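# Slide a door fully open with a mobile arm robot

## Task

Push or pull the sliding door until it reaches the end of its travel and stays there on its own, not held by the robot. The coffee table must still be standing upright when the job ends. The door must never be slammed in either direction, and the robot must not tip over or finish leaning.

## Robot and tools

Robot: TidyBot++, one mobile base (0.54 m long, 0.50 m wide, 0.38 m tall) on four powered casters, carrying a single seven-joint arm with a two-finger gripper. The shoulder sits 0.12 m ahead of the base centre, 0.68 m up. Segments: upper arm 0.42 m, forearm 0.31 m, hand 0.31 m to the hand point. The arm begins folded, hand down, poking up to 0.08 m past the base front, elbow up to 1.15 m high. Cameras: base_camera (fixed on the base, 644x364) and wrist_camera (fisheye on the hand, 644x476, looks along the hand).

Frames: base frame has its origin on the floor below the base centre, x forward, y left, z up. hand_pose is reported in it: the point between the finger pads, its z axis out along the fingers, its y axis the closing direction. Odometry frame = base frame at scene start; heading positive to the left, -3.142 to 3.142. base_tilt is in degrees, positive when leaning forward or right. Odometry counts wheel turns, so slip looks like travel and drift of a few cm and degrees builds up.

execute_actions(actions, cameras): actions is a list holding zero or one action. An action may have base, joints, or both, plus optional speeds; all start together. base holds exactly one relative command from the robot's current spot: translate_m (metres, forward positive, -2 to 2), strafe_m (metres, left positive, -2 to 2) or rotate_rad (radians, counter-clockwise from above positive, -6.3 to 6.3). joints is a set of absolute targets keyed by name: joint_1_rad (any angle; positive is clockwise from above, opposite to rotate_rad), joint_2_rad shoulder (-2.249 to 2.249), joint_3_rad (any angle), joint_4_rad elbow (-2.579 to 2.579), joint_5_rad (any angle), joint_6_rad wrist (-2.099 to 2.099), joint_7_rad (any angle; hand down, positive turns counter-clockwise from above, 1.57 puts the fingers opening left/right), gripper_pos 0 (open, ~85 mm gap) to 1 (closed, squeezing ~100 N per finger). Done tolerances: ±0.039 rad for joints 1-4, ±0.056 for 5-7, ±0.03 gripper. Any-angle joints take the short way; send steps under half a turn to go further. speeds caps this action only: translate_m and strafe_m 0.05-0.5 m/s, rotate_rad 0.1-1.57 rad/s (defaults are the maxima). A base move needing over 8.667 s, or any action over 15 s, is refused, as is any unknown key or out-of-range number (nothing moves). Omitted joints or base may keep pushing toward old targets. cameras: list of base_camera, wrist_camera or all; omitted/null means all, [] means none. An empty actions list just reports state and images.

Arm geometry (joint_1_rad=0, joint_3_rad=3.14, joint_5_rad=0, near the start): the arm lies in the base x-z plane. Angles from vertical, forward positive: upper arm = j2, forearm = j2 - j4, hand = j2 - j4 - j6. Hand point forward of shoulder = sum of length*sin(angle); height above shoulder = sum of length*cos(angle). A downward hand reaches at most ~0.94 m high, and only near the base. Joints move up to 1.39 rad/s (1.22 for 5-7).

wait(seconds): 0 to 10 s, nothing new commanded, returns state and images. zoom_image(camera, region): enlarges [x0, y0, x1, y1] pixels (top-left origin, at most 504x504) of the latest full image of base_camera or wrist_camera. read_manual(section): licence texts only, moves nothing. finished_scene(scene): ends the scene by number after the last command is held; irreversible, reports success. Replying without a tool call ends everything.

Reading results: base_status/joint_status: done (wheels turned as far as asked, even if slipping), off_target (stopped away from target, may still push), contact_stop/time_out (target dropped, holds in place). A blocked base pushes hard until time-out and may still say done though short. joint command not followed with a cause line means a self-collision check withheld the arm targets (gripper still acts); withheld joints read not_followed and may be retried each action. on_its_own reports uncommanded motion. motor_effort: percent of max per motor, bracketed value is the peak during the last action; readings are noisy and offset. ARM HIT means the arm struck the base or itself. Once a call reports a stop, later calls in that reply are skipped.

Accuracy: friction leaves joints slightly off while reporting done; fix by sending last command + (desired - read). hand_pose may be 1-2 cm wrong; trust images. A held load makes the arm sag; never command a loaded joint to its read angle. No check keeps the arm off the base.

Hazards: pushing with a raised hand, or driving while the arm is snagged above ~0.8 m, can lift wheels or tip the robot; retract the arm or back away to recover. Torque sensor faults (joints 1-4 at 104.5 N m, warning 56.7; joints 5-7 at 51.3, warning 29.4) freeze the arm 10 s and skip the rest of the call while the base keeps going. Sustained loads heat motors: MOTOR HOT from 60 °C, OVER-TEMPERATURE FAULT at 75 °C with joints reading limit_stop_at_motor_heat; resend targets. The simulation runs while you think, holding the last command. Move the door slowly to avoid a slam, keep clear of the coffee table, and release the door so it stays open unaided. A loose object may be briefly nudged by outside forces.

Each tool is called after "Call:" as name(argument=value, ...) on one line, values as JSON.

## Session

Call:
execute_actions(actions=[])

Scene clock: 0.00 s.
base_odometry: x=+0.000 y=+0.000 heading=+0.000 (m, m, rad; odometry frame)
base_tilt: forward=+0.6 right=+0.2 (deg)
base_status: not commanded
joint_positions: joint_1_rad=-0.050 joint_2_rad=-0.325 joint_3_rad=+3.138 joint_4_rad=-2.541 joint_5_rad=-0.047 joint_6_rad=-0.846 joint_7_rad=+1.539 gripper_pos=+0.000
joint_status: not commanded
motor_effort: joint_1_rad=+1 joint_2_rad=-2 joint_3_rad=+1 joint_4_rad=+16 joint_5_rad=+1 joint_6_rad=+1 joint_7_rad=-1 (%)
hand_pose: x=+0.2599 y=+0.0196 z=+0.5814 quat_wxyz=(-0.019, +0.999, -0.005, +0.039) (m; base frame)
pictures: base_camera, wrist_camera
Images, in order (width x height): base_camera 644x364, wrist_camera 644x476.

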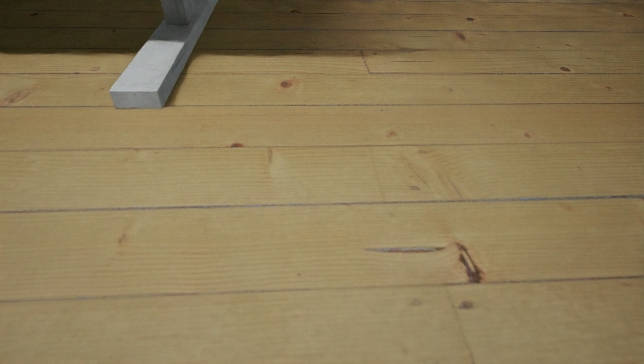

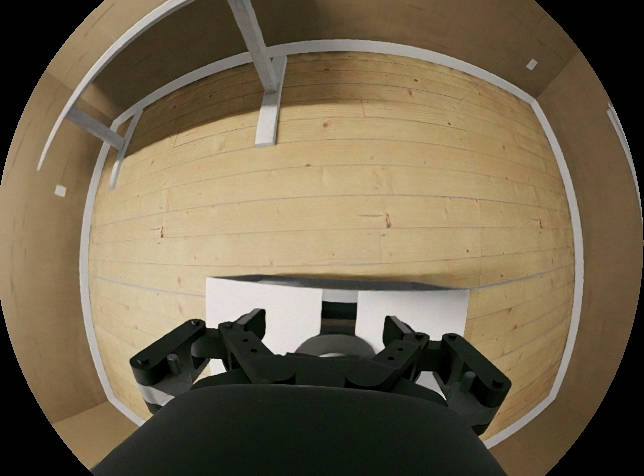

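Call:
execute_actions(actions=[{"joints":{"joint_6_rad":0.5,"joint_1_rad":1.0}}], cameras=["wrist_camera"])

Call:
execute_actions(actions=[{"joints":{"joint_1_rad":2.8}}], cameras=["wrist_camera"])

Scene clock: 7.63 s.
base_odometry: x=+0.000 y=+0.000 heading=+0.000 (m, m, rad; odometry frame)
base_tilt: forward=+0.6 right=+0.2 (deg)
base_status: not commanded
joint_positions: joint_1_rad=+0.989 joint_2_rad=-0.325 joint_3_rad=+3.138 joint_4_rad=-2.541 joint_5_rad=-0.047 joint_6_rad=+0.473 joint_7_rad=+1.539 gripper_pos=+0.000
joint_status: all done
motor_effort: joint_1_rad=+1(2) joint_2_rad=-6(6) joint_3_rad=+0(1) joint_4_rad=+23(23) joint_5_rad=+1(1) joint_6_rad=+9(9) joint_7_rad=-1(1) (%)
hand_pose: x=+0.3484 y=-0.3561 z=+0.8383 quat_wxyz=(+0.291, +0.657, -0.393, +0.574) (m; base frame)
pictures: wrist_camera
camera_calibration (this result's frames):
wrist_camera: T_world_to_cam=[[-0.81944, -0.572051, -0.0357068, 0.112981], [-0.0528524, 0.137447, -0.989098, 0.953291], [0.570722, -0.80862, -0.142864, -0.228666], [0, 0, 0, 1]] pos_world=[0.27347, -0.251301, 0.914265]
Images, in order (width x height): wrist_camera 644x476.

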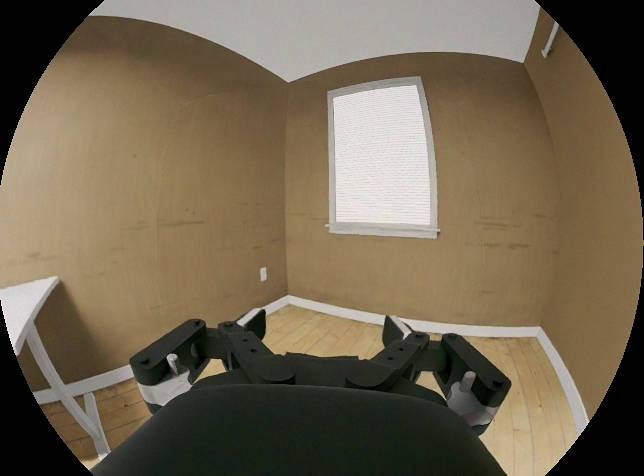

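Scene clock: 10.60 s.
base_odometry: x=+0.000 y=+0.000 heading=+0.000 (m, m, rad; odometry frame)
base_tilt: forward=+0.6 right=+0.2 (deg)
base_status: not commanded
joint_positions: joint_1_rad=+2.789 joint_2_rad=-0.325 joint_3_rad=+3.138 joint_4_rad=-2.541 joint_5_rad=-0.047 joint_6_rad=+0.473 joint_7_rad=+1.539 gripper_pos=+0.000
joint_status: all done
motor_effort: joint_1_rad=+1(0) joint_2_rad=-6(6) joint_3_rad=+1(1) joint_4_rad=+23(23) joint_5_rad=+1(1) joint_6_rad=+9(9) joint_7_rad=-1(1) (%)
hand_pose: x=-0.2798 y=-0.1426 z=+0.8383 quat_wxyz=(+0.631, +0.101, -0.759, +0.129) (m; base frame)
pictures: wrist_camera
camera_calibration (this result's frames):
wrist_camera: T_world_to_cam=[[-0.371014, 0.927941, -0.0357069, 0.0596181], [0.145859, 0.020258, -0.989098, 0.929645], [-0.917101, -0.372177, -0.142865, -0.0516149], [0, 0, 0, 1]] pos_world=[-0.160814, -0.0933647, 0.914265]
Images, in order (width x height): wrist_camera 644x476.

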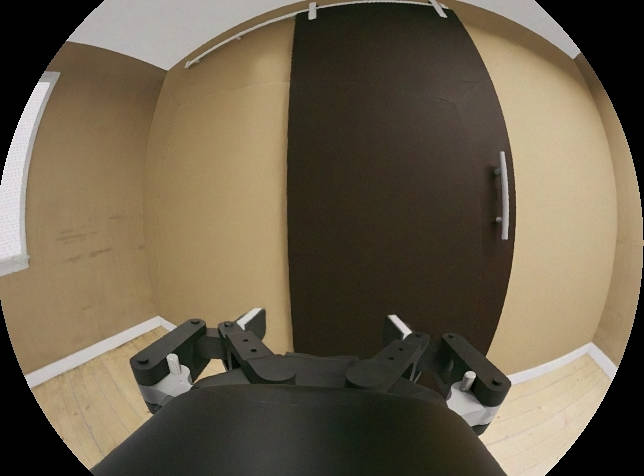

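Call:
execute_actions(actions=[{"base":{"rotate_rad":3.14},"joints":{"joint_1_rad":0.4,"joint_6_rad":0.75}}], cameras=["wrist_camera"])

Call:
execute_actions(actions=[{"base":{"strafe_m":-0.4},"joints":{"joint_1_rad":0.0}}])

Scene clock: 24.63 s.
base_odometry: x=+0.000 y=+0.000 heading=+3.140 (m, m, rad; odometry frame)
base_tilt: forward=+0.6 right=+0.2 (deg)
base_status: done
joint_positions: joint_1_rad=+0.409 joint_2_rad=-0.325 joint_3_rad=+3.138 joint_4_rad=-2.541 joint_5_rad=-0.047 joint_6_rad=+0.719 joint_7_rad=+1.539 gripper_pos=+0.000
joint_status: all done
motor_effort: joint_1_rad=+1(2) joint_2_rad=-6(7) joint_3_rad=+1(1) joint_4_rad=+23(23) joint_5_rad=+1(1) joint_6_rad=+9(9) joint_7_rad=-1(1) (%)
hand_pose: x=+0.5083 y=-0.1761 z=+0.9144 quat_wxyz=(+0.134, +0.659, -0.170, +0.720) (m; base frame)
pictures: wrist_camera
camera_calibration (this result's frames):
wrist_camera: T_world_to_cam=[[-0.373476, -0.927358, -0.0228409, 0.0486476], [0.102779, -0.0168965, -0.994561, 0.911023], [0.921928, -0.373793, 0.101624, -0.489045], [0, 0, 0, 1]] pos_world=[0.375399, -0.122295, 0.956877]
Images, in order (width x height): wrist_camera 644x476.

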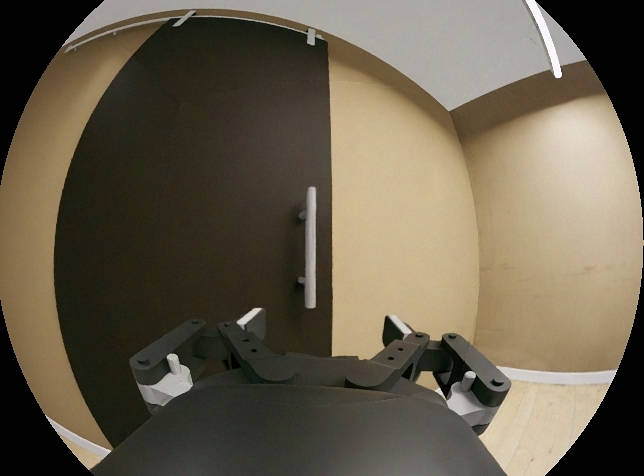

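Scene clock: 26.77 s.
base_odometry: x=+0.000 y=+0.400 heading=+3.140 (m, m, rad; odometry frame)
base_tilt: forward=+0.6 right=+0.2 (deg)
base_status: done
joint_positions: joint_1_rad=+0.013 joint_2_rad=-0.325 joint_3_rad=+3.138 joint_4_rad=-2.541 joint_5_rad=-0.047 joint_6_rad=+0.719 joint_7_rad=+1.539 gripper_pos=+0.000
joint_status: all done
motor_effort: joint_1_rad=+1(2) joint_2_rad=-6(6) joint_3_rad=+1(2) joint_4_rad=+23(22) joint_5_rad=+1(1) joint_6_rad=+9(9) joint_7_rad=-1(1) (%)
hand_pose: x=+0.5461 y=-0.0121 z=+0.9146 quat_wxyz=(-0.010, +0.679, -0.037, +0.733) (m; base frame)
pictures: base_camera, wrist_camera
camera_calibration (this result's frames):
wrist_camera: T_world_to_cam=[[0.0135087, -0.999648, -0.0228207, 0.00257907], [0.101728, 0.0240784, -0.994521, 0.911066], [0.994721, 0.0111132, 0.102017, -0.498054], [0, 0, 0, 1]] pos_world=[0.402709, -0.0138238, 0.956943]
Images, in order (width x height): base_camera 644x364, wrist_camera 644x476.

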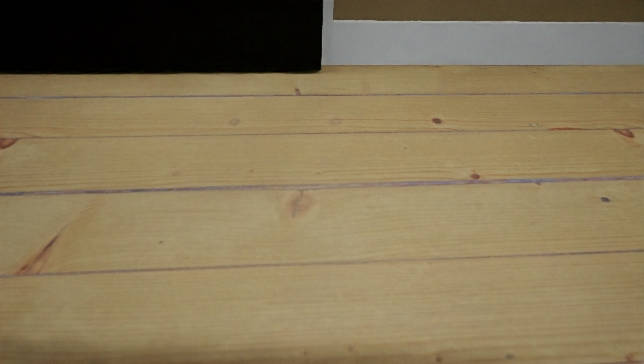

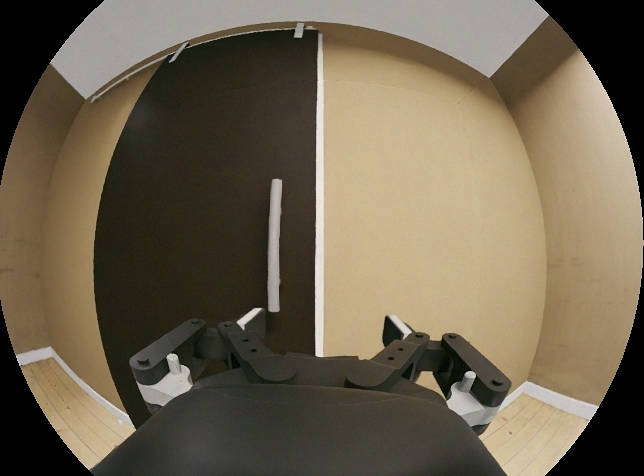

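Call:
execute_actions(actions=[{"base":{"translate_m":-0.1},"joints":{"joint_2_rad":0.3,"joint_4_rad":-1.7,"joint_6_rad":0.43,"joint_1_rad":0.0,"joint_7_rad":1.57}}], cameras=[])

Call:
execute_actions(actions=[{"base":{"strafe_m":0.1}}])

Scene clock: 43.43 s.
base_odometry: x=+0.100 y=+0.400 heading=+3.140 (m, m, rad; odometry frame)
base_tilt: forward=+0.6 right=+0.2 (deg)
base_status: done
joint_positions: joint_1_rad=+0.012 joint_2_rad=+0.290 joint_3_rad=+3.138 joint_4_rad=-1.712 joint_5_rad=-0.047 joint_6_rad=+0.460 joint_7_rad=+1.539 gripper_pos=+0.000
joint_status: all done
motor_effort: joint_1_rad=+1(2) joint_2_rad=-29(30) joint_3_rad=+0(1) joint_4_rad=+25(26) joint_5_rad=+1(1) joint_6_rad=+10(10) joint_7_rad=-1(1) (%)
hand_pose: x=+0.8359 y=-0.0119 z=+0.9623 quat_wxyz=(-0.016, +0.696, -0.037, +0.717) (m; base frame)
pictures: none
No camera images: the call's "cameras" was empty. Leave "cameras" out to get every camera's image.

Scene clock: 44.70 s.
base_odometry: x=+0.100 y=+0.300 heading=+3.140 (m, m, rad; odometry frame)
base_tilt: forward=+0.6 right=+0.2 (deg)
base_status: done
joint_positions: joint_1_rad=-0.003 joint_2_rad=+0.290 joint_3_rad=+3.138 joint_4_rad=-1.711 joint_5_rad=-0.047 joint_6_rad=+0.459 joint_7_rad=+1.539 gripper_pos=+0.000
joint_status: not commanded
motor_effort: joint_1_rad=+1(3) joint_2_rad=-28(30) joint_3_rad=+0(3) joint_4_rad=+25(25) joint_5_rad=+1(2) joint_6_rad=+9(10) joint_7_rad=-1(1) (%)
hand_pose: x=+0.8361 y=-0.0012 z=+0.9624 quat_wxyz=(-0.022, +0.696, -0.032, +0.717) (m; base frame)
pictures: base_camera, wrist_camera
camera_calibration (this result's frames):
wrist_camera: T_world_to_cam=[[0.0380908, -0.998755, -0.0322002, -0.000837351], [0.0553077, 0.0342814, -0.997881, 0.970904], [0.997743, 0.0362292, 0.0565447, -0.750283], [0, 0, 0, 1]] pos_world=[0.694923, -0.00693807, 1.01124]
Images, in order (width x height): base_camera 644x364, wrist_camera 644x476.

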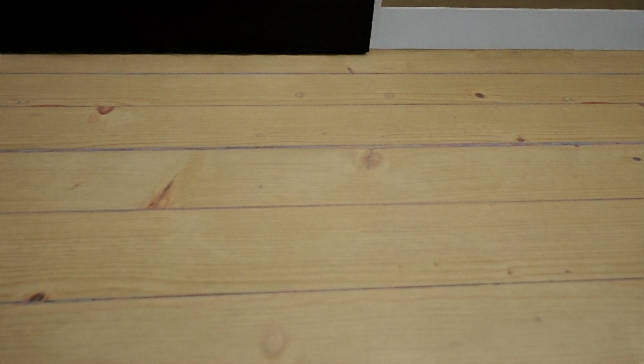

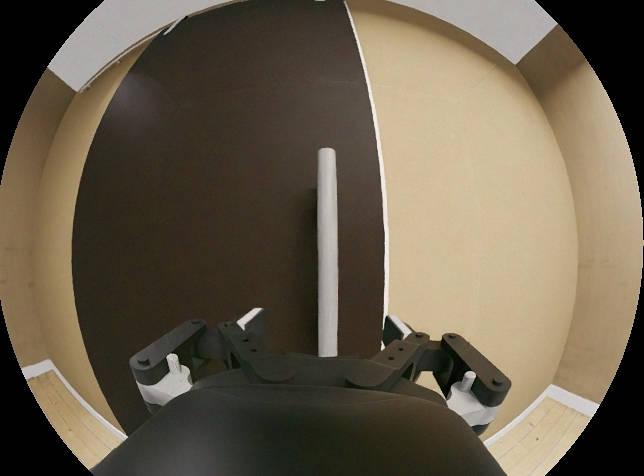

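Call:
execute_actions(actions=[{"base":{"translate_m":0.11},"speeds":{"translate_m":0.1}}])

Scene clock: 50.47 s.
base_odometry: x=-0.010 y=+0.300 heading=+3.141 (m, m, rad; odometry frame)
base_tilt: forward=+0.6 right=+0.3 (deg)
base_status: done
joint_positions: joint_1_rad=-0.003 joint_2_rad=+0.294 joint_3_rad=+3.138 joint_4_rad=-1.710 joint_5_rad=-0.047 joint_6_rad=+0.458 joint_7_rad=+1.539 gripper_pos=+0.000
joint_status: not commanded
motor_effort: joint_1_rad=+1(0) joint_2_rad=-29(32) joint_3_rad=+0(0) joint_4_rad=+24(26) joint_5_rad=+1(1) joint_6_rad=+9(10) joint_7_rad=-1(1) (%)
hand_pose: x=+0.8374 y=-0.0012 z=+0.9597 quat_wxyz=(-0.022, +0.698, -0.032, +0.715) (m; base frame)
pictures: base_camera, wrist_camera
camera_calibration (this result's frames):
wrist_camera: T_world_to_cam=[[0.0379989, -0.998754, -0.0323605, -0.000726233], [0.0512792, 0.0342902, -0.998095, 0.971761], [0.997961, 0.0362671, 0.0525183, -0.747757], [0, 0, 0, 1]] pos_world=[0.696429, -0.00692819, 1.00916]
Images, in order (width x height): base_camera 644x364, wrist_camera 644x476.

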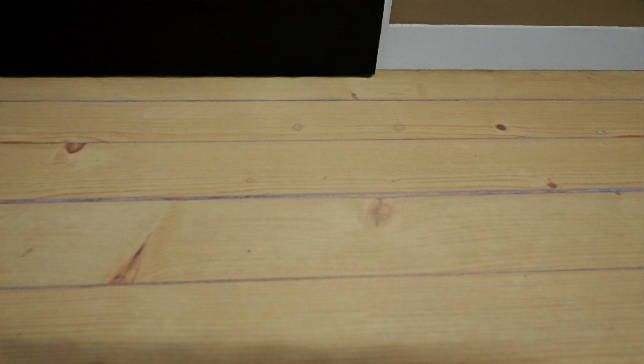

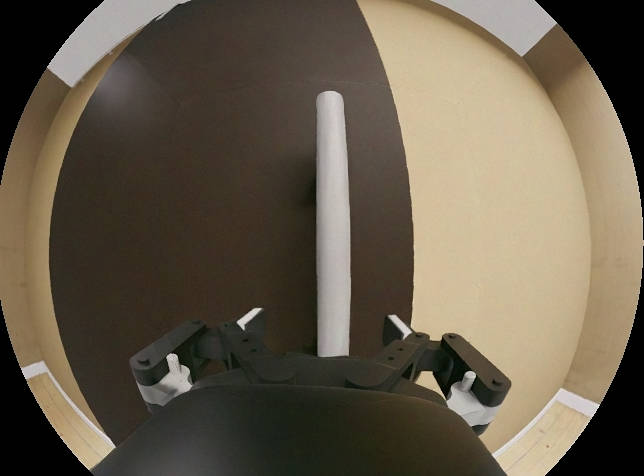

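Call:
execute_actions(actions=[{"base":{"translate_m":0.03},"speeds":{"translate_m":0.05}}], cameras=[])

Call:
execute_actions(actions=[{"joints":{"gripper_pos":1.0}}], cameras=["wrist_camera"])

Call:
execute_actions(actions=[{"base":{"strafe_m":0.3},"speeds":{"strafe_m":0.07}}])

Scene clock: 57.13 s.
base_odometry: x=-0.040 y=+0.300 heading=+3.141 (m, m, rad; odometry frame)
base_tilt: forward=+0.6 right=+0.3 (deg)
base_status: done
joint_positions: joint_1_rad=-0.003 joint_2_rad=+0.296 joint_3_rad=+3.138 joint_4_rad=-1.710 joint_5_rad=-0.047 joint_6_rad=+0.458 joint_7_rad=+1.539 gripper_pos=+0.000
joint_status: not commanded
motor_effort: joint_1_rad=+1(3) joint_2_rad=-30(32) joint_3_rad=-1(2) joint_4_rad=+25(26) joint_5_rad=+1(1) joint_6_rad=+9(9) joint_7_rad=-1(1) (%)
hand_pose: x=+0.8378 y=-0.0012 z=+0.9589 quat_wxyz=(-0.022, +0.698, -0.032, +0.715) (m; base frame)
pictures: none
No camera images: the call's "cameras" was empty. Leave "cameras" out to get every camera's image.

Scene clock: 58.23 s.
base_odometry: x=-0.040 y=+0.300 heading=+3.141 (m, m, rad; odometry frame)
base_tilt: forward=+0.6 right=+0.2 (deg)
base_status: not commanded
joint_positions: joint_1_rad=+0.005 joint_2_rad=+0.295 joint_3_rad=+3.140 joint_4_rad=-1.711 joint_5_rad=-0.045 joint_6_rad=+0.457 joint_7_rad=+1.539 gripper_pos=+0.745
joint_status: gripper_pos off_target (ended at +0.745, target +1.000)
motor_effort: joint_1_rad=-2(7) joint_2_rad=-28(29) joint_3_rad=-3(6) joint_4_rad=+26(28) joint_5_rad=-1(3) joint_6_rad=+10(11) joint_7_rad=-4(4) (%)
hand_pose: x=+0.8376 y=-0.0079 z=+0.9586 quat_wxyz=(-0.017, +0.699, -0.034, +0.714) (m; base frame)
pictures: wrist_camera
camera_calibration (this result's frames):
wrist_camera: T_world_to_cam=[[0.0287636, -0.999148, -0.0296046, -0.00240653], [0.0489815, 0.0309901, -0.998319, 0.972955], [0.998385, 0.0272652, 0.0498311, -0.74542], [0, 0, 0, 1]] pos_world=[0.696629, -0.0122325, 1.00839]
Images, in order (width x height): wrist_camera 644x476.

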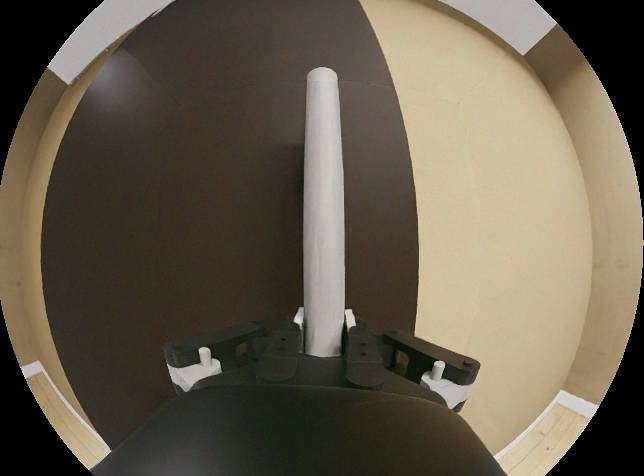

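Scene clock: 63.13 s.
base_odometry: x=-0.040 y=+0.000 heading=+3.141 (m, m, rad; odometry frame)
base_tilt: forward=+0.6 right=+0.3 (deg)
base_status: done
joint_positions: joint_1_rad=+0.062 joint_2_rad=+0.262 joint_3_rad=+3.179 joint_4_rad=-1.747 joint_5_rad=-0.045 joint_6_rad=+0.447 joint_7_rad=+1.539 gripper_pos=+0.745
joint_status: not commanded
motor_effort: joint_1_rad=-11(16) joint_2_rad=-18(30) joint_3_rad=-9(13) joint_4_rad=+36(37) joint_5_rad=+1(2) joint_6_rad=+11(11) joint_7_rad=-4(4) (%)
hand_pose: x=+0.8206 y=-0.0708 z=+0.9576 quat_wxyz=(+0.019, +0.701, -0.063, +0.710) (m; base frame)
pictures: base_camera, wrist_camera
camera_calibration (this result's frames):
wrist_camera: T_world_to_cam=[[-0.0647128, -0.997699, -0.0202418, 0.00301601], [0.038068, 0.0178014, -0.999117, 0.983575], [0.997178, -0.0654262, 0.0368284, -0.719802], [0, 0, 0, 1]] pos_world=[0.680523, -0.0615938, 1.00928]
Images, in order (width x height): base_camera 644x364, wrist_camera 644x476.

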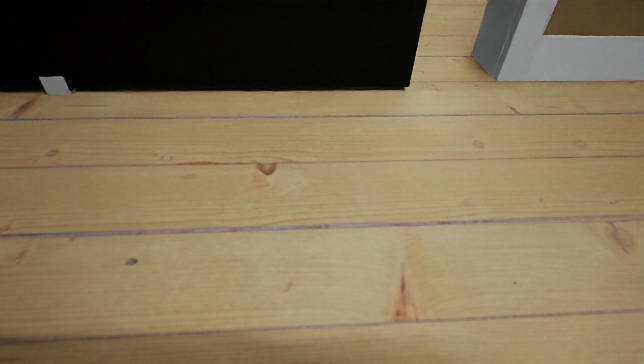

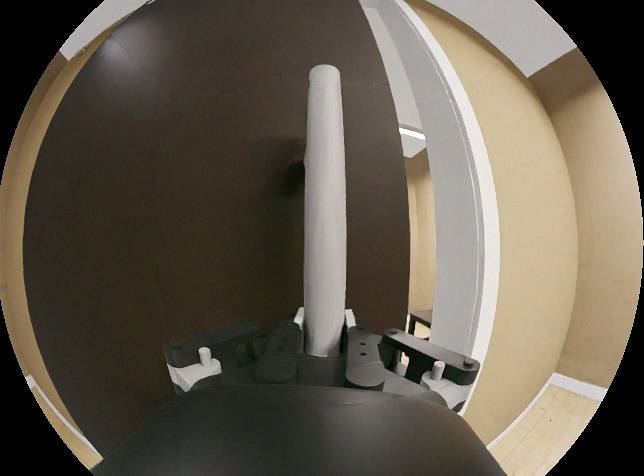

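Call:
execute_actions(actions=[{"base":{"translate_m":-0.04},"speeds":{"translate_m":0.05}}], cameras=[])

Call:
execute_actions(actions=[{"base":{"strafe_m":0.35},"speeds":{"strafe_m":0.08}}])

Scene clock: 68.50 s.
base_odometry: x=+0.000 y=+0.000 heading=+3.141 (m, m, rad; odometry frame)
base_tilt: forward=+0.5 right=+0.2 (deg)
base_status: done
joint_positions: joint_1_rad=+0.026 joint_2_rad=+0.336 joint_3_rad=+3.178 joint_4_rad=-1.656 joint_5_rad=-0.045 joint_6_rad=+0.447 joint_7_rad=+1.539 gripper_pos=+0.746
joint_status: not commanded
motor_effort: joint_1_rad=-2(10) joint_2_rad=-39(41) joint_3_rad=-2(9) joint_4_rad=+17(35) joint_5_rad=+0(1) joint_6_rad=+9(10) joint_7_rad=-3(4) (%)
hand_pose: x=+0.8547 y=-0.0459 z=+0.9589 quat_wxyz=(+0.007, +0.696, -0.049, +0.716) (m; base frame)
pictures: none
No camera images: the call's "cameras" was empty. Leave "cameras" out to get every camera's image.

Scene clock: 73.50 s.
base_odometry: x=-0.001 y=-0.350 heading=+3.141 (m, m, rad; odometry frame)
base_tilt: forward=+0.6 right=+0.2 (deg)
base_status: done
joint_positions: joint_1_rad=+0.047 joint_2_rad=+0.269 joint_3_rad=+3.175 joint_4_rad=-1.739 joint_5_rad=-0.045 joint_6_rad=+0.447 joint_7_rad=+1.539 gripper_pos=+0.746
joint_status: not commanded
motor_effort: joint_1_rad=-7(14) joint_2_rad=-19(39) joint_3_rad=-6(11) joint_4_rad=+35(35) joint_5_rad=+0(0) joint_6_rad=+11(11) joint_7_rad=-4(4) (%)
hand_pose: x=+0.8248 y=-0.0584 z=+0.9577 quat_wxyz=(+0.013, +0.701, -0.057, +0.711) (m; base frame)
pictures: base_camera, wrist_camera
camera_calibration (this result's frames):
wrist_camera: T_world_to_cam=[[-0.0463052, -0.998708, -0.0209344, 0.00115479], [0.0392205, 0.019123, -0.999048, 0.982339], [0.998157, -0.0470822, 0.0382843, -0.724311], [0, 0, 0, 1]] pos_world=[0.684502, -0.0517341, 1.00916]
Images, in order (width x height): base_camera 644x364, wrist_camera 644x476.

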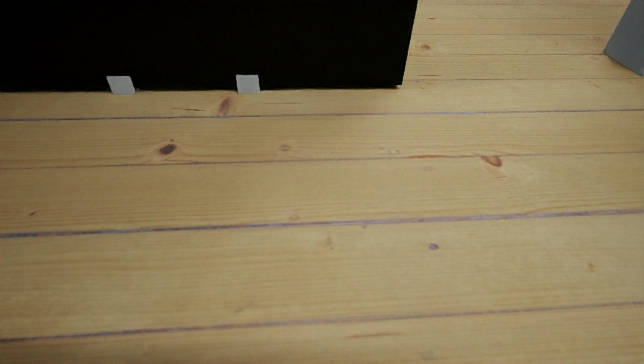

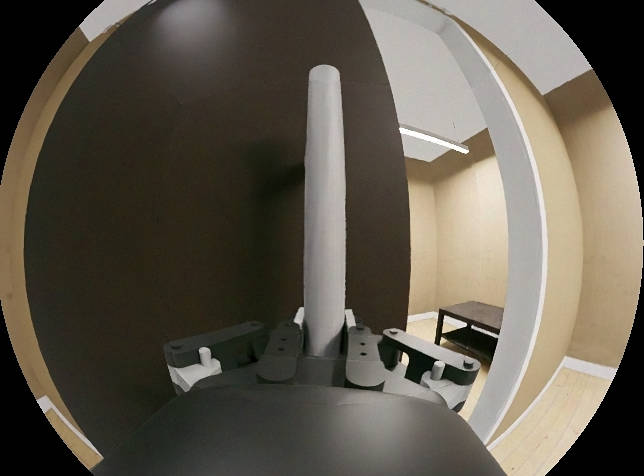

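Call:
execute_actions(actions=[{"base":{"translate_m":-0.04},"speeds":{"translate_m":0.05}}], cameras=[])

Call:
execute_actions(actions=[{"base":{"strafe_m":0.2},"speeds":{"strafe_m":0.06}}])

Scene clock: 81.40 s.
base_odometry: x=+0.039 y=-0.350 heading=+3.141 (m, m, rad; odometry frame)
base_tilt: forward=+0.7 right=+0.2 (deg)
base_status: done
joint_positions: joint_1_rad=+0.030 joint_2_rad=+0.347 joint_3_rad=+3.175 joint_4_rad=-1.642 joint_5_rad=-0.045 joint_6_rad=+0.447 joint_7_rad=+1.539 gripper_pos=+0.746
joint_status: not commanded
motor_effort: joint_1_rad=-2(7) joint_2_rad=-39(43) joint_3_rad=-3(7) joint_4_rad=+14(33) joint_5_rad=+0(1) joint_6_rad=+7(10) joint_7_rad=-4(4) (%)
hand_pose: x=+0.8593 y=-0.0468 z=+0.9589 quat_wxyz=(+0.007, +0.695, -0.049, +0.717) (m; base frame)
pictures: none
No camera images: the call's "cameras" was empty. Leave "cameras" out to get every camera's image.

Scene clock: 85.23 s.
base_odometry: x=+0.039 y=-0.550 heading=+3.141 (m, m, rad; odometry frame)
base_tilt: forward=+0.5 right=+0.2 (deg)
base_status: done
joint_positions: joint_1_rad=+0.020 joint_2_rad=+0.298 joint_3_rad=+3.171 joint_4_rad=-1.703 joint_5_rad=-0.045 joint_6_rad=+0.447 joint_7_rad=+1.540 gripper_pos=+0.746
joint_status: not commanded
motor_effort: joint_1_rad=-2(10) joint_2_rad=-26(41) joint_3_rad=-2(9) joint_4_rad=+28(28) joint_5_rad=+0(1) joint_6_rad=+10(10) joint_7_rad=-4(4) (%)
hand_pose: x=+0.8389 y=-0.0368 z=+0.9581 quat_wxyz=(+0.001, +0.700, -0.046, +0.713) (m; base frame)
pictures: base_camera, wrist_camera
camera_calibration (this result's frames):
wrist_camera: T_world_to_cam=[[-0.0146868, -0.999673, -0.020922, -0.00325397], [0.0449856, 0.0202425, -0.998783, 0.97668], [0.99888, -0.0156101, 0.0446736, -0.742981], [0, 0, 0, 1]] pos_world=[0.698165, -0.0346213, 1.00861]
Images, in order (width x height): base_camera 644x364, wrist_camera 644x476.

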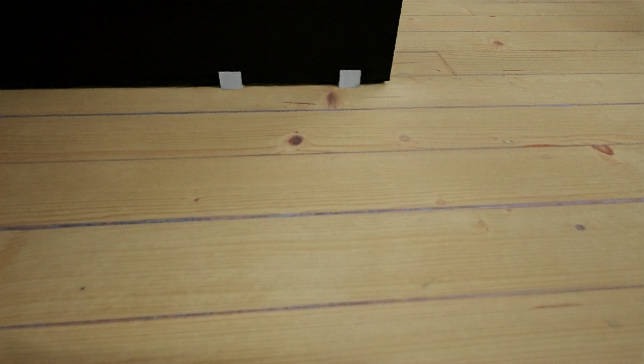

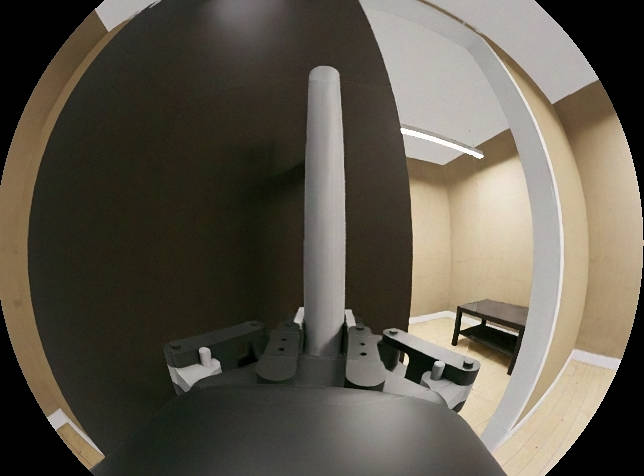

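Call:
execute_actions(actions=[{"base":{"strafe_m":0.07},"speeds":{"strafe_m":0.05}}])

Call:
execute_actions(actions=[{"base":{"strafe_m":0.06},"speeds":{"strafe_m":0.05}}])

Scene clock: 90.23 s.
base_odometry: x=+0.039 y=-0.620 heading=+3.141 (m, m, rad; odometry frame)
base_tilt: forward=+0.6 right=+0.2 (deg)
base_status: done
joint_positions: joint_1_rad=+0.036 joint_2_rad=+0.286 joint_3_rad=+3.171 joint_4_rad=-1.718 joint_5_rad=-0.045 joint_6_rad=+0.447 joint_7_rad=+1.540 gripper_pos=+0.746
joint_status: not commanded
motor_effort: joint_1_rad=-6(10) joint_2_rad=-23(31) joint_3_rad=-6(9) joint_4_rad=+31(31) joint_5_rad=+0(1) joint_6_rad=+10(11) joint_7_rad=-4(4) (%)
hand_pose: x=+0.8330 y=-0.0480 z=+0.9579 quat_wxyz=(+0.007, +0.700, -0.051, +0.712) (m; base frame)
pictures: base_camera, wrist_camera
camera_calibration (this result's frames):
wrist_camera: T_world_to_cam=[[-0.0305863, -0.999309, -0.021122, -0.00103715], [0.0426111, 0.019809, -0.998895, 0.979094], [0.998623, -0.0314525, 0.0419758, -0.735229], [0, 0, 0, 1]] pos_world=[0.692465, -0.0435561, 1.00885]
Images, in order (width x height): base_camera 644x364, wrist_camera 644x476.

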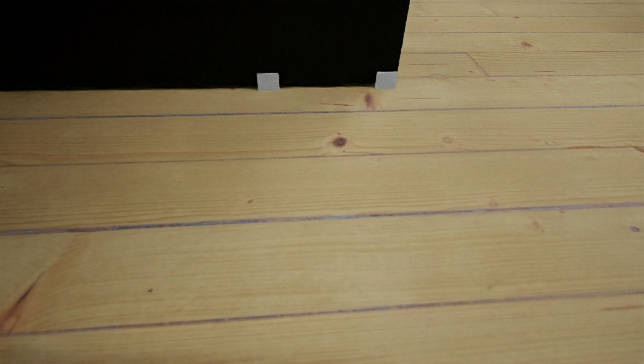

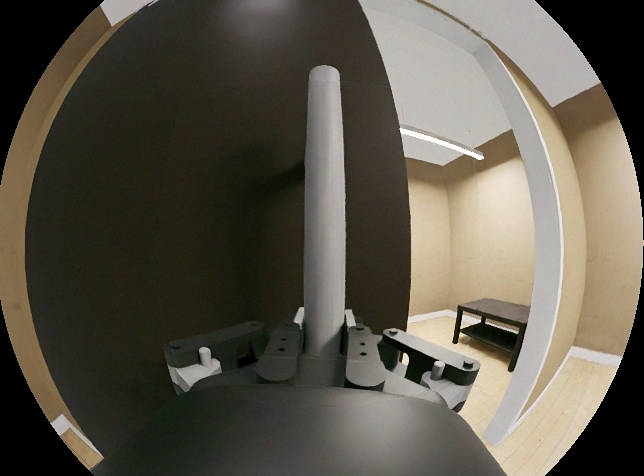

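Scene clock: 92.00 s.
base_odometry: x=+0.039 y=-0.680 heading=+3.141 (m, m, rad; odometry frame)
base_tilt: forward=+0.5 right=+0.3 (deg)
base_status: done
joint_positions: joint_1_rad=+0.048 joint_2_rad=+0.275 joint_3_rad=+3.171 joint_4_rad=-1.730 joint_5_rad=-0.045 joint_6_rad=+0.447 joint_7_rad=+1.540 gripper_pos=+0.746
joint_status: not commanded
motor_effort: joint_1_rad=-8(13) joint_2_rad=-21(29) joint_3_rad=-7(11) joint_4_rad=+33(33) joint_5_rad=+1(1) joint_6_rad=+11(11) joint_7_rad=-4(4) (%)
hand_pose: x=+0.8278 y=-0.0563 z=+0.9578 quat_wxyz=(+0.011, +0.701, -0.056, +0.711) (m; base frame)
pictures: base_camera, wrist_camera
camera_calibration (this result's frames):
wrist_camera: T_world_to_cam=[[-0.0426043, -0.998864, -0.0213461, 0.000734196], [0.040598, 0.019617, -0.998983, 0.981093], [0.998267, -0.0434276, 0.0397161, -0.72855], [0, 0, 0, 1]] pos_world=[0.687488, -0.0501519, 1.00905]
Images, in order (width x height): base_camera 644x364, wrist_camera 644x476.

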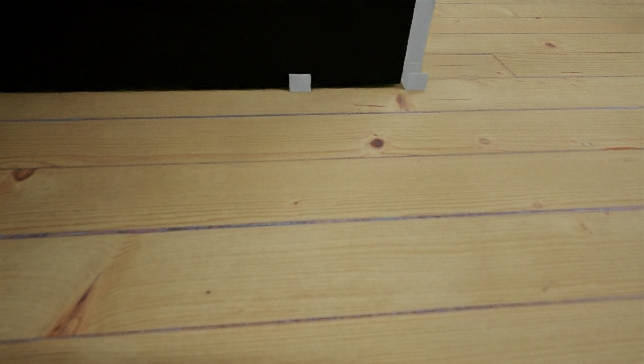

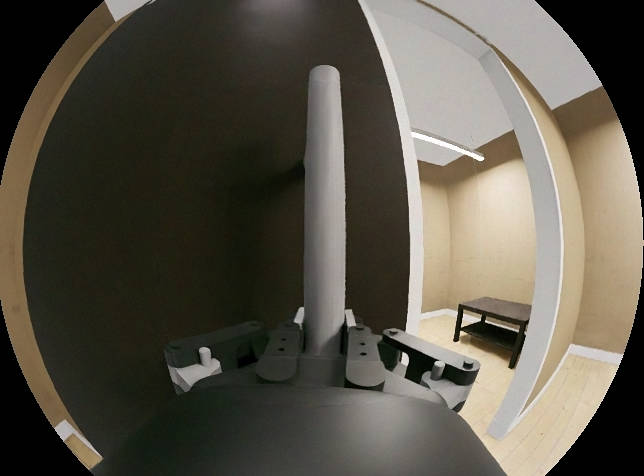

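Still moving; past the jamb now.

Call:
execute_actions(actions=[{"base":{"strafe_m":0.07},"speeds":{"strafe_m":0.05}}])

Scene clock: 97.37 s.
base_odometry: x=+0.039 y=-0.750 heading=+3.141 (m, m, rad; odometry frame)
base_tilt: forward=+0.5 right=+0.2 (deg)
base_status: done
joint_positions: joint_1_rad=+0.062 joint_2_rad=+0.265 joint_3_rad=+3.176 joint_4_rad=-1.743 joint_5_rad=-0.045 joint_6_rad=+0.447 joint_7_rad=+1.540 gripper_pos=+0.746
joint_status: not commanded
motor_effort: joint_1_rad=-10(15) joint_2_rad=-19(27) joint_3_rad=-8(13) joint_4_rad=+36(37) joint_5_rad=+1(2) joint_6_rad=+11(11) joint_7_rad=-4(4) (%)
hand_pose: x=+0.8223 y=-0.0693 z=+0.9577 quat_wxyz=(+0.018, +0.701, -0.062, +0.710) (m; base frame)
pictures: base_camera, wrist_camera
camera_calibration (this result's frames):
wrist_camera: T_world_to_cam=[[-0.0620297, -0.997866, -0.0203923, 0.00258048], [0.0387219, 0.0180102, -0.999088, 0.982978], [0.997323, -0.0627628, 0.0375221, -0.722016], [0, 0, 0, 1]] pos_world=[0.682181, -0.0604445, 1.00923]
Images, in order (width x height): base_camera 644x364, wrist_camera 644x476.

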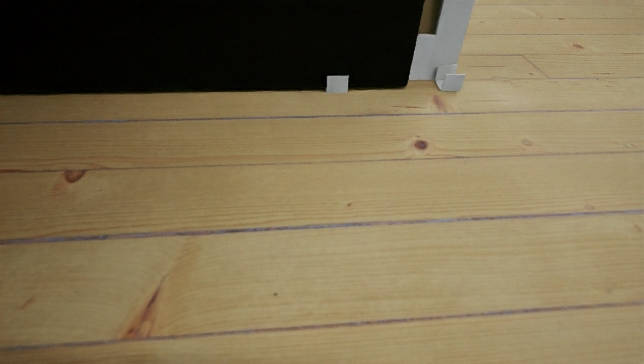

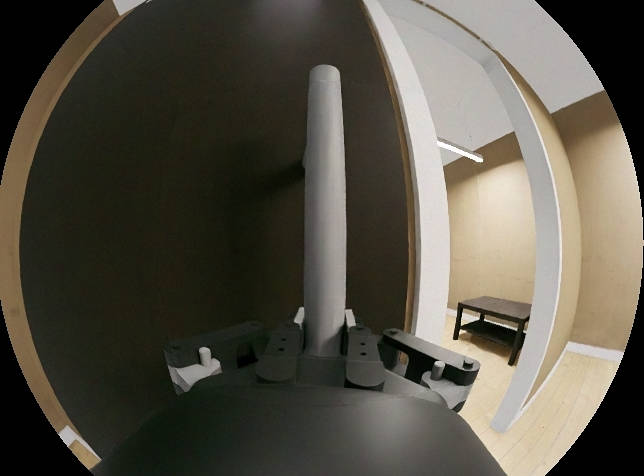

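Call:
execute_actions(actions=[{"base":{"translate_m":-0.03},"speeds":{"translate_m":0.05}}], cameras=[])

Call:
execute_actions(actions=[{"base":{"strafe_m":0.06},"speeds":{"strafe_m":0.05}}])

Call:
execute_actions(actions=[{"base":{"strafe_m":0.05},"speeds":{"strafe_m":0.05}}])

Scene clock: 103.43 s.
base_odometry: x=+0.069 y=-0.750 heading=+3.141 (m, m, rad; odometry frame)
base_tilt: forward=+0.7 right=+0.3 (deg)
base_status: done
joint_positions: joint_1_rad=+0.021 joint_2_rad=+0.315 joint_3_rad=+3.173 joint_4_rad=-1.681 joint_5_rad=-0.045 joint_6_rad=+0.447 joint_7_rad=+1.540 gripper_pos=+0.746
joint_status: not commanded
motor_effort: joint_1_rad=-1(10) joint_2_rad=-34(38) joint_3_rad=-3(8) joint_4_rad=+23(34) joint_5_rad=-1(1) joint_6_rad=+10(10) joint_7_rad=-4(4) (%)
hand_pose: x=+0.8461 y=-0.0387 z=+0.9587 quat_wxyz=(+0.003, +0.698, -0.046, +0.715) (m; base frame)
pictures: none
No camera images: the call's "cameras" was empty. Leave "cameras" out to get every camera's image.

Scene clock: 105.13 s.
base_odometry: x=+0.069 y=-0.810 heading=+3.141 (m, m, rad; odometry frame)
base_tilt: forward=+0.6 right=+0.2 (deg)
base_status: done
joint_positions: joint_1_rad=+0.072 joint_2_rad=+0.318 joint_3_rad=+3.182 joint_4_rad=-1.678 joint_5_rad=-0.045 joint_6_rad=+0.447 joint_7_rad=+1.540 gripper_pos=+0.746
joint_status: not commanded
motor_effort: joint_1_rad=-13(16) joint_2_rad=-34(38) joint_3_rad=-11(13) joint_4_rad=+20(25) joint_5_rad=+1(1) joint_6_rad=+8(10) joint_7_rad=-4(4) (%)
hand_pose: x=+0.8439 y=-0.0814 z=+0.9587 quat_wxyz=(+0.025, +0.696, -0.066, +0.714) (m; base frame)
pictures: base_camera, wrist_camera
camera_calibration (this result's frames):
wrist_camera: T_world_to_cam=[[-0.0767033, -0.996919, -0.016386, 0.000496079], [0.0509373, 0.0124949, -0.998624, 0.972197], [0.995752, -0.0774324, 0.049822, -0.756053], [0, 0, 0, 1]] pos_world=[0.703358, -0.070196, 1.00854]
Images, in order (width x height): base_camera 644x364, wrist_camera 644x476.

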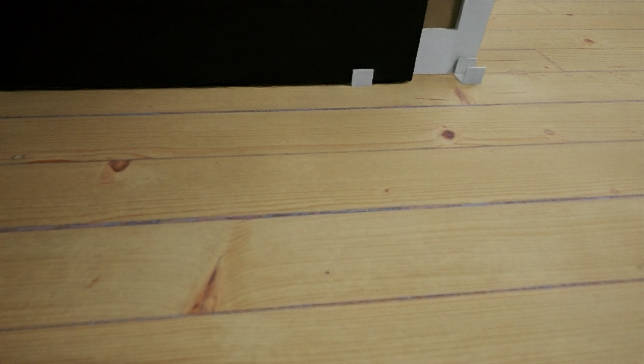

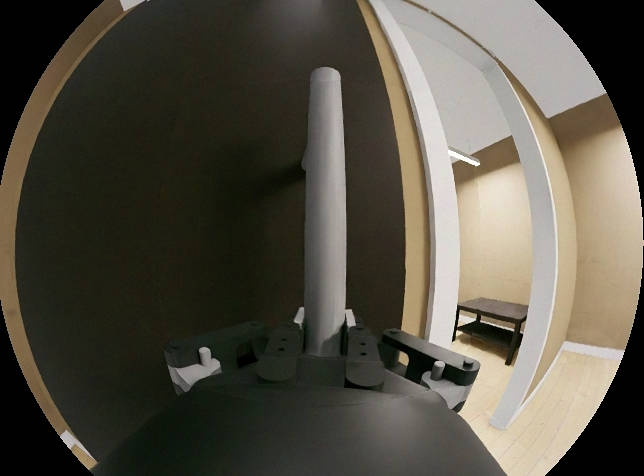

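Scene clock: 106.57 s.
base_odometry: x=+0.069 y=-0.860 heading=+3.141 (m, m, rad; odometry frame)
base_tilt: forward=+0.6 right=+0.2 (deg)
base_status: done
joint_positions: joint_1_rad=+0.114 joint_2_rad=+0.332 joint_3_rad=+3.211 joint_4_rad=-1.660 joint_5_rad=-0.047 joint_6_rad=+0.447 joint_7_rad=+1.540 gripper_pos=+0.747
joint_status: not commanded
motor_effort: joint_1_rad=-21(24) joint_2_rad=-39(40) joint_3_rad=-16(18) joint_4_rad=+16(21) joint_5_rad=+4(5) joint_6_rad=+8(8) joint_7_rad=-2(4) (%)
hand_pose: x=+0.8431 y=-0.1299 z=+0.9591 quat_wxyz=(+0.053, +0.692, -0.087, +0.714) (m; base frame)
pictures: base_camera, wrist_camera
camera_calibration (this result's frames):
wrist_camera: T_world_to_cam=[[-0.146092, -0.989239, -0.00797874, 0.00353555], [0.0540327, 0.0000741485, -0.998539, 0.968914], [0.987794, -0.146309, 0.0534405, -0.76474], [0, 0, 0, 1]] pos_world=[0.703569, -0.108463, 1.00839]
Images, in order (width x height): base_camera 644x364, wrist_camera 644x476.

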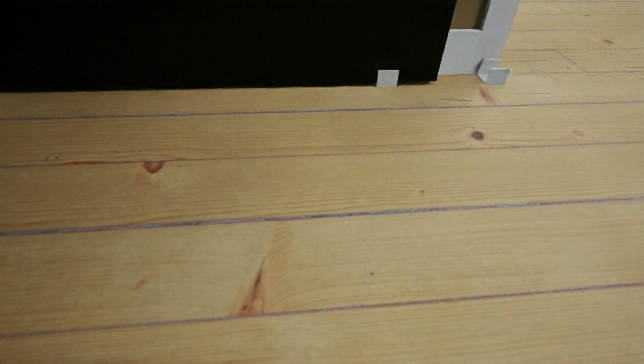

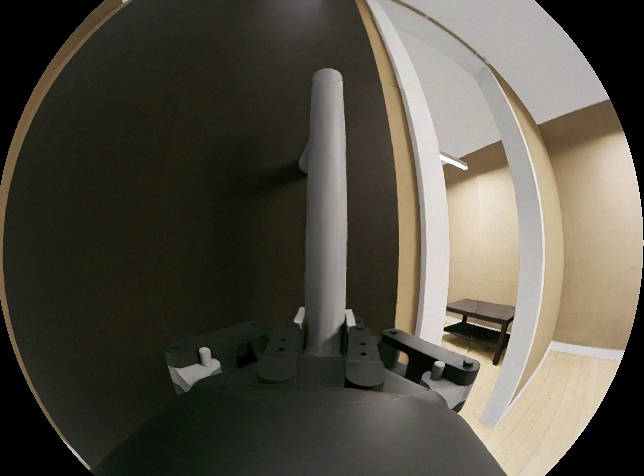

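Call:
execute_actions(actions=[{"base":{"strafe_m":-0.06},"speeds":{"strafe_m":0.05}}], cameras=[])

Call:
execute_actions(actions=[{"joints":{"gripper_pos":0.0}}], cameras=[])

Call:
execute_actions(actions=[{"base":{"translate_m":-0.2}}])

Scene clock: 123.23 s.
base_odometry: x=+0.069 y=-0.800 heading=+3.140 (m, m, rad; odometry frame)
base_tilt: forward=+0.6 right=+0.3 (deg)
base_status: done
joint_positions: joint_1_rad=+0.046 joint_2_rad=+0.315 joint_3_rad=+3.193 joint_4_rad=-1.681 joint_5_rad=-0.047 joint_6_rad=+0.447 joint_7_rad=+1.541 gripper_pos=+0.747
joint_status: not commanded
motor_effort: joint_1_rad=-8(20) joint_2_rad=-30(39) joint_3_rad=-8(16) joint_4_rad=+24(25) joint_5_rad=+2(4) joint_6_rad=+9(10) joint_7_rad=-4(4) (%)
hand_pose: x=+0.8440 y=-0.0700 z=+0.9585 quat_wxyz=(+0.021, +0.697, -0.060, +0.714) (m; base frame)
pictures: none
No camera images: the call's "cameras" was empty. Leave "cameras" out to get every camera's image.

Scene clock: 124.33 s.
base_odometry: x=+0.069 y=-0.800 heading=+3.140 (m, m, rad; odometry frame)
base_tilt: forward=+0.6 right=+0.3 (deg)
base_status: not commanded
joint_positions: joint_1_rad=+0.024 joint_2_rad=+0.315 joint_3_rad=+3.172 joint_4_rad=-1.683 joint_5_rad=-0.047 joint_6_rad=+0.447 joint_7_rad=+1.541 gripper_pos=+0.000
joint_status: all done
motor_effort: joint_1_rad=-2(8) joint_2_rad=-30(31) joint_3_rad=-2(8) joint_4_rad=+24(24) joint_5_rad=+1(3) joint_6_rad=+9(10) joint_7_rad=-1(4) (%)
hand_pose: x=+0.8458 y=-0.0406 z=+0.9578 quat_wxyz=(+0.003, +0.698, -0.048, +0.714) (m; base frame)
pictures: none
No camera images: the call's "cameras" was empty. Leave "cameras" out to get every camera's image.

Scene clock: 125.97 s.
base_odometry: x=+0.269 y=-0.800 heading=+3.140 (m, m, rad; odometry frame)
base_tilt: forward=+0.5 right=+0.2 (deg)
base_status: done
joint_positions: joint_1_rad=+0.010 joint_2_rad=+0.302 joint_3_rad=+3.163 joint_4_rad=-1.690 joint_5_rad=-0.047 joint_6_rad=+0.447 joint_7_rad=+1.541 gripper_pos=+0.000
joint_status: not commanded
motor_effort: joint_1_rad=+1(1) joint_2_rad=-30(33) joint_3_rad=+0(2) joint_4_rad=+25(26) joint_5_rad=+1(1) joint_6_rad=+9(10) joint_7_rad=-1(1) (%)
hand_pose: x=+0.8421 y=-0.0253 z=+0.9624 quat_wxyz=(-0.006, +0.697, -0.041, +0.716) (m; base frame)
pictures: base_camera, wrist_camera
camera_calibration (this result's frames):
wrist_camera: T_world_to_cam=[[0.0021061, -0.999729, -0.0231897, -0.003508], [0.0527823, 0.0232685, -0.998335, 0.973696], [0.998604, 0.000878593, 0.052817, -0.753364], [0, 0, 0, 1]] pos_world=[0.700926, -0.0255016, 1.01178]
Images, in order (width x height): base_camera 644x364, wrist_camera 644x476.

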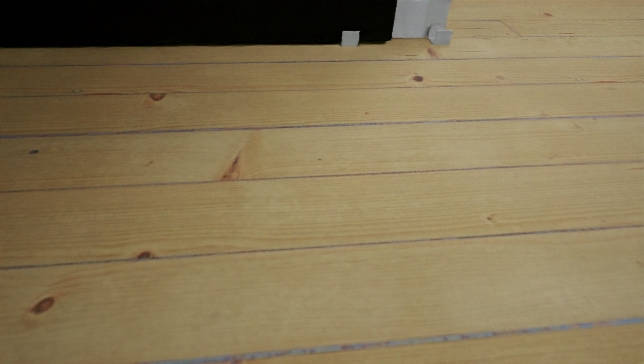

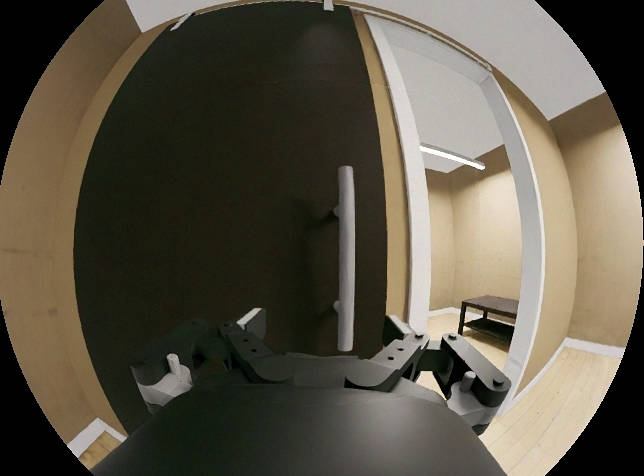

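Call:
finished_scene(scene=1)

The scene is finished: the task was done.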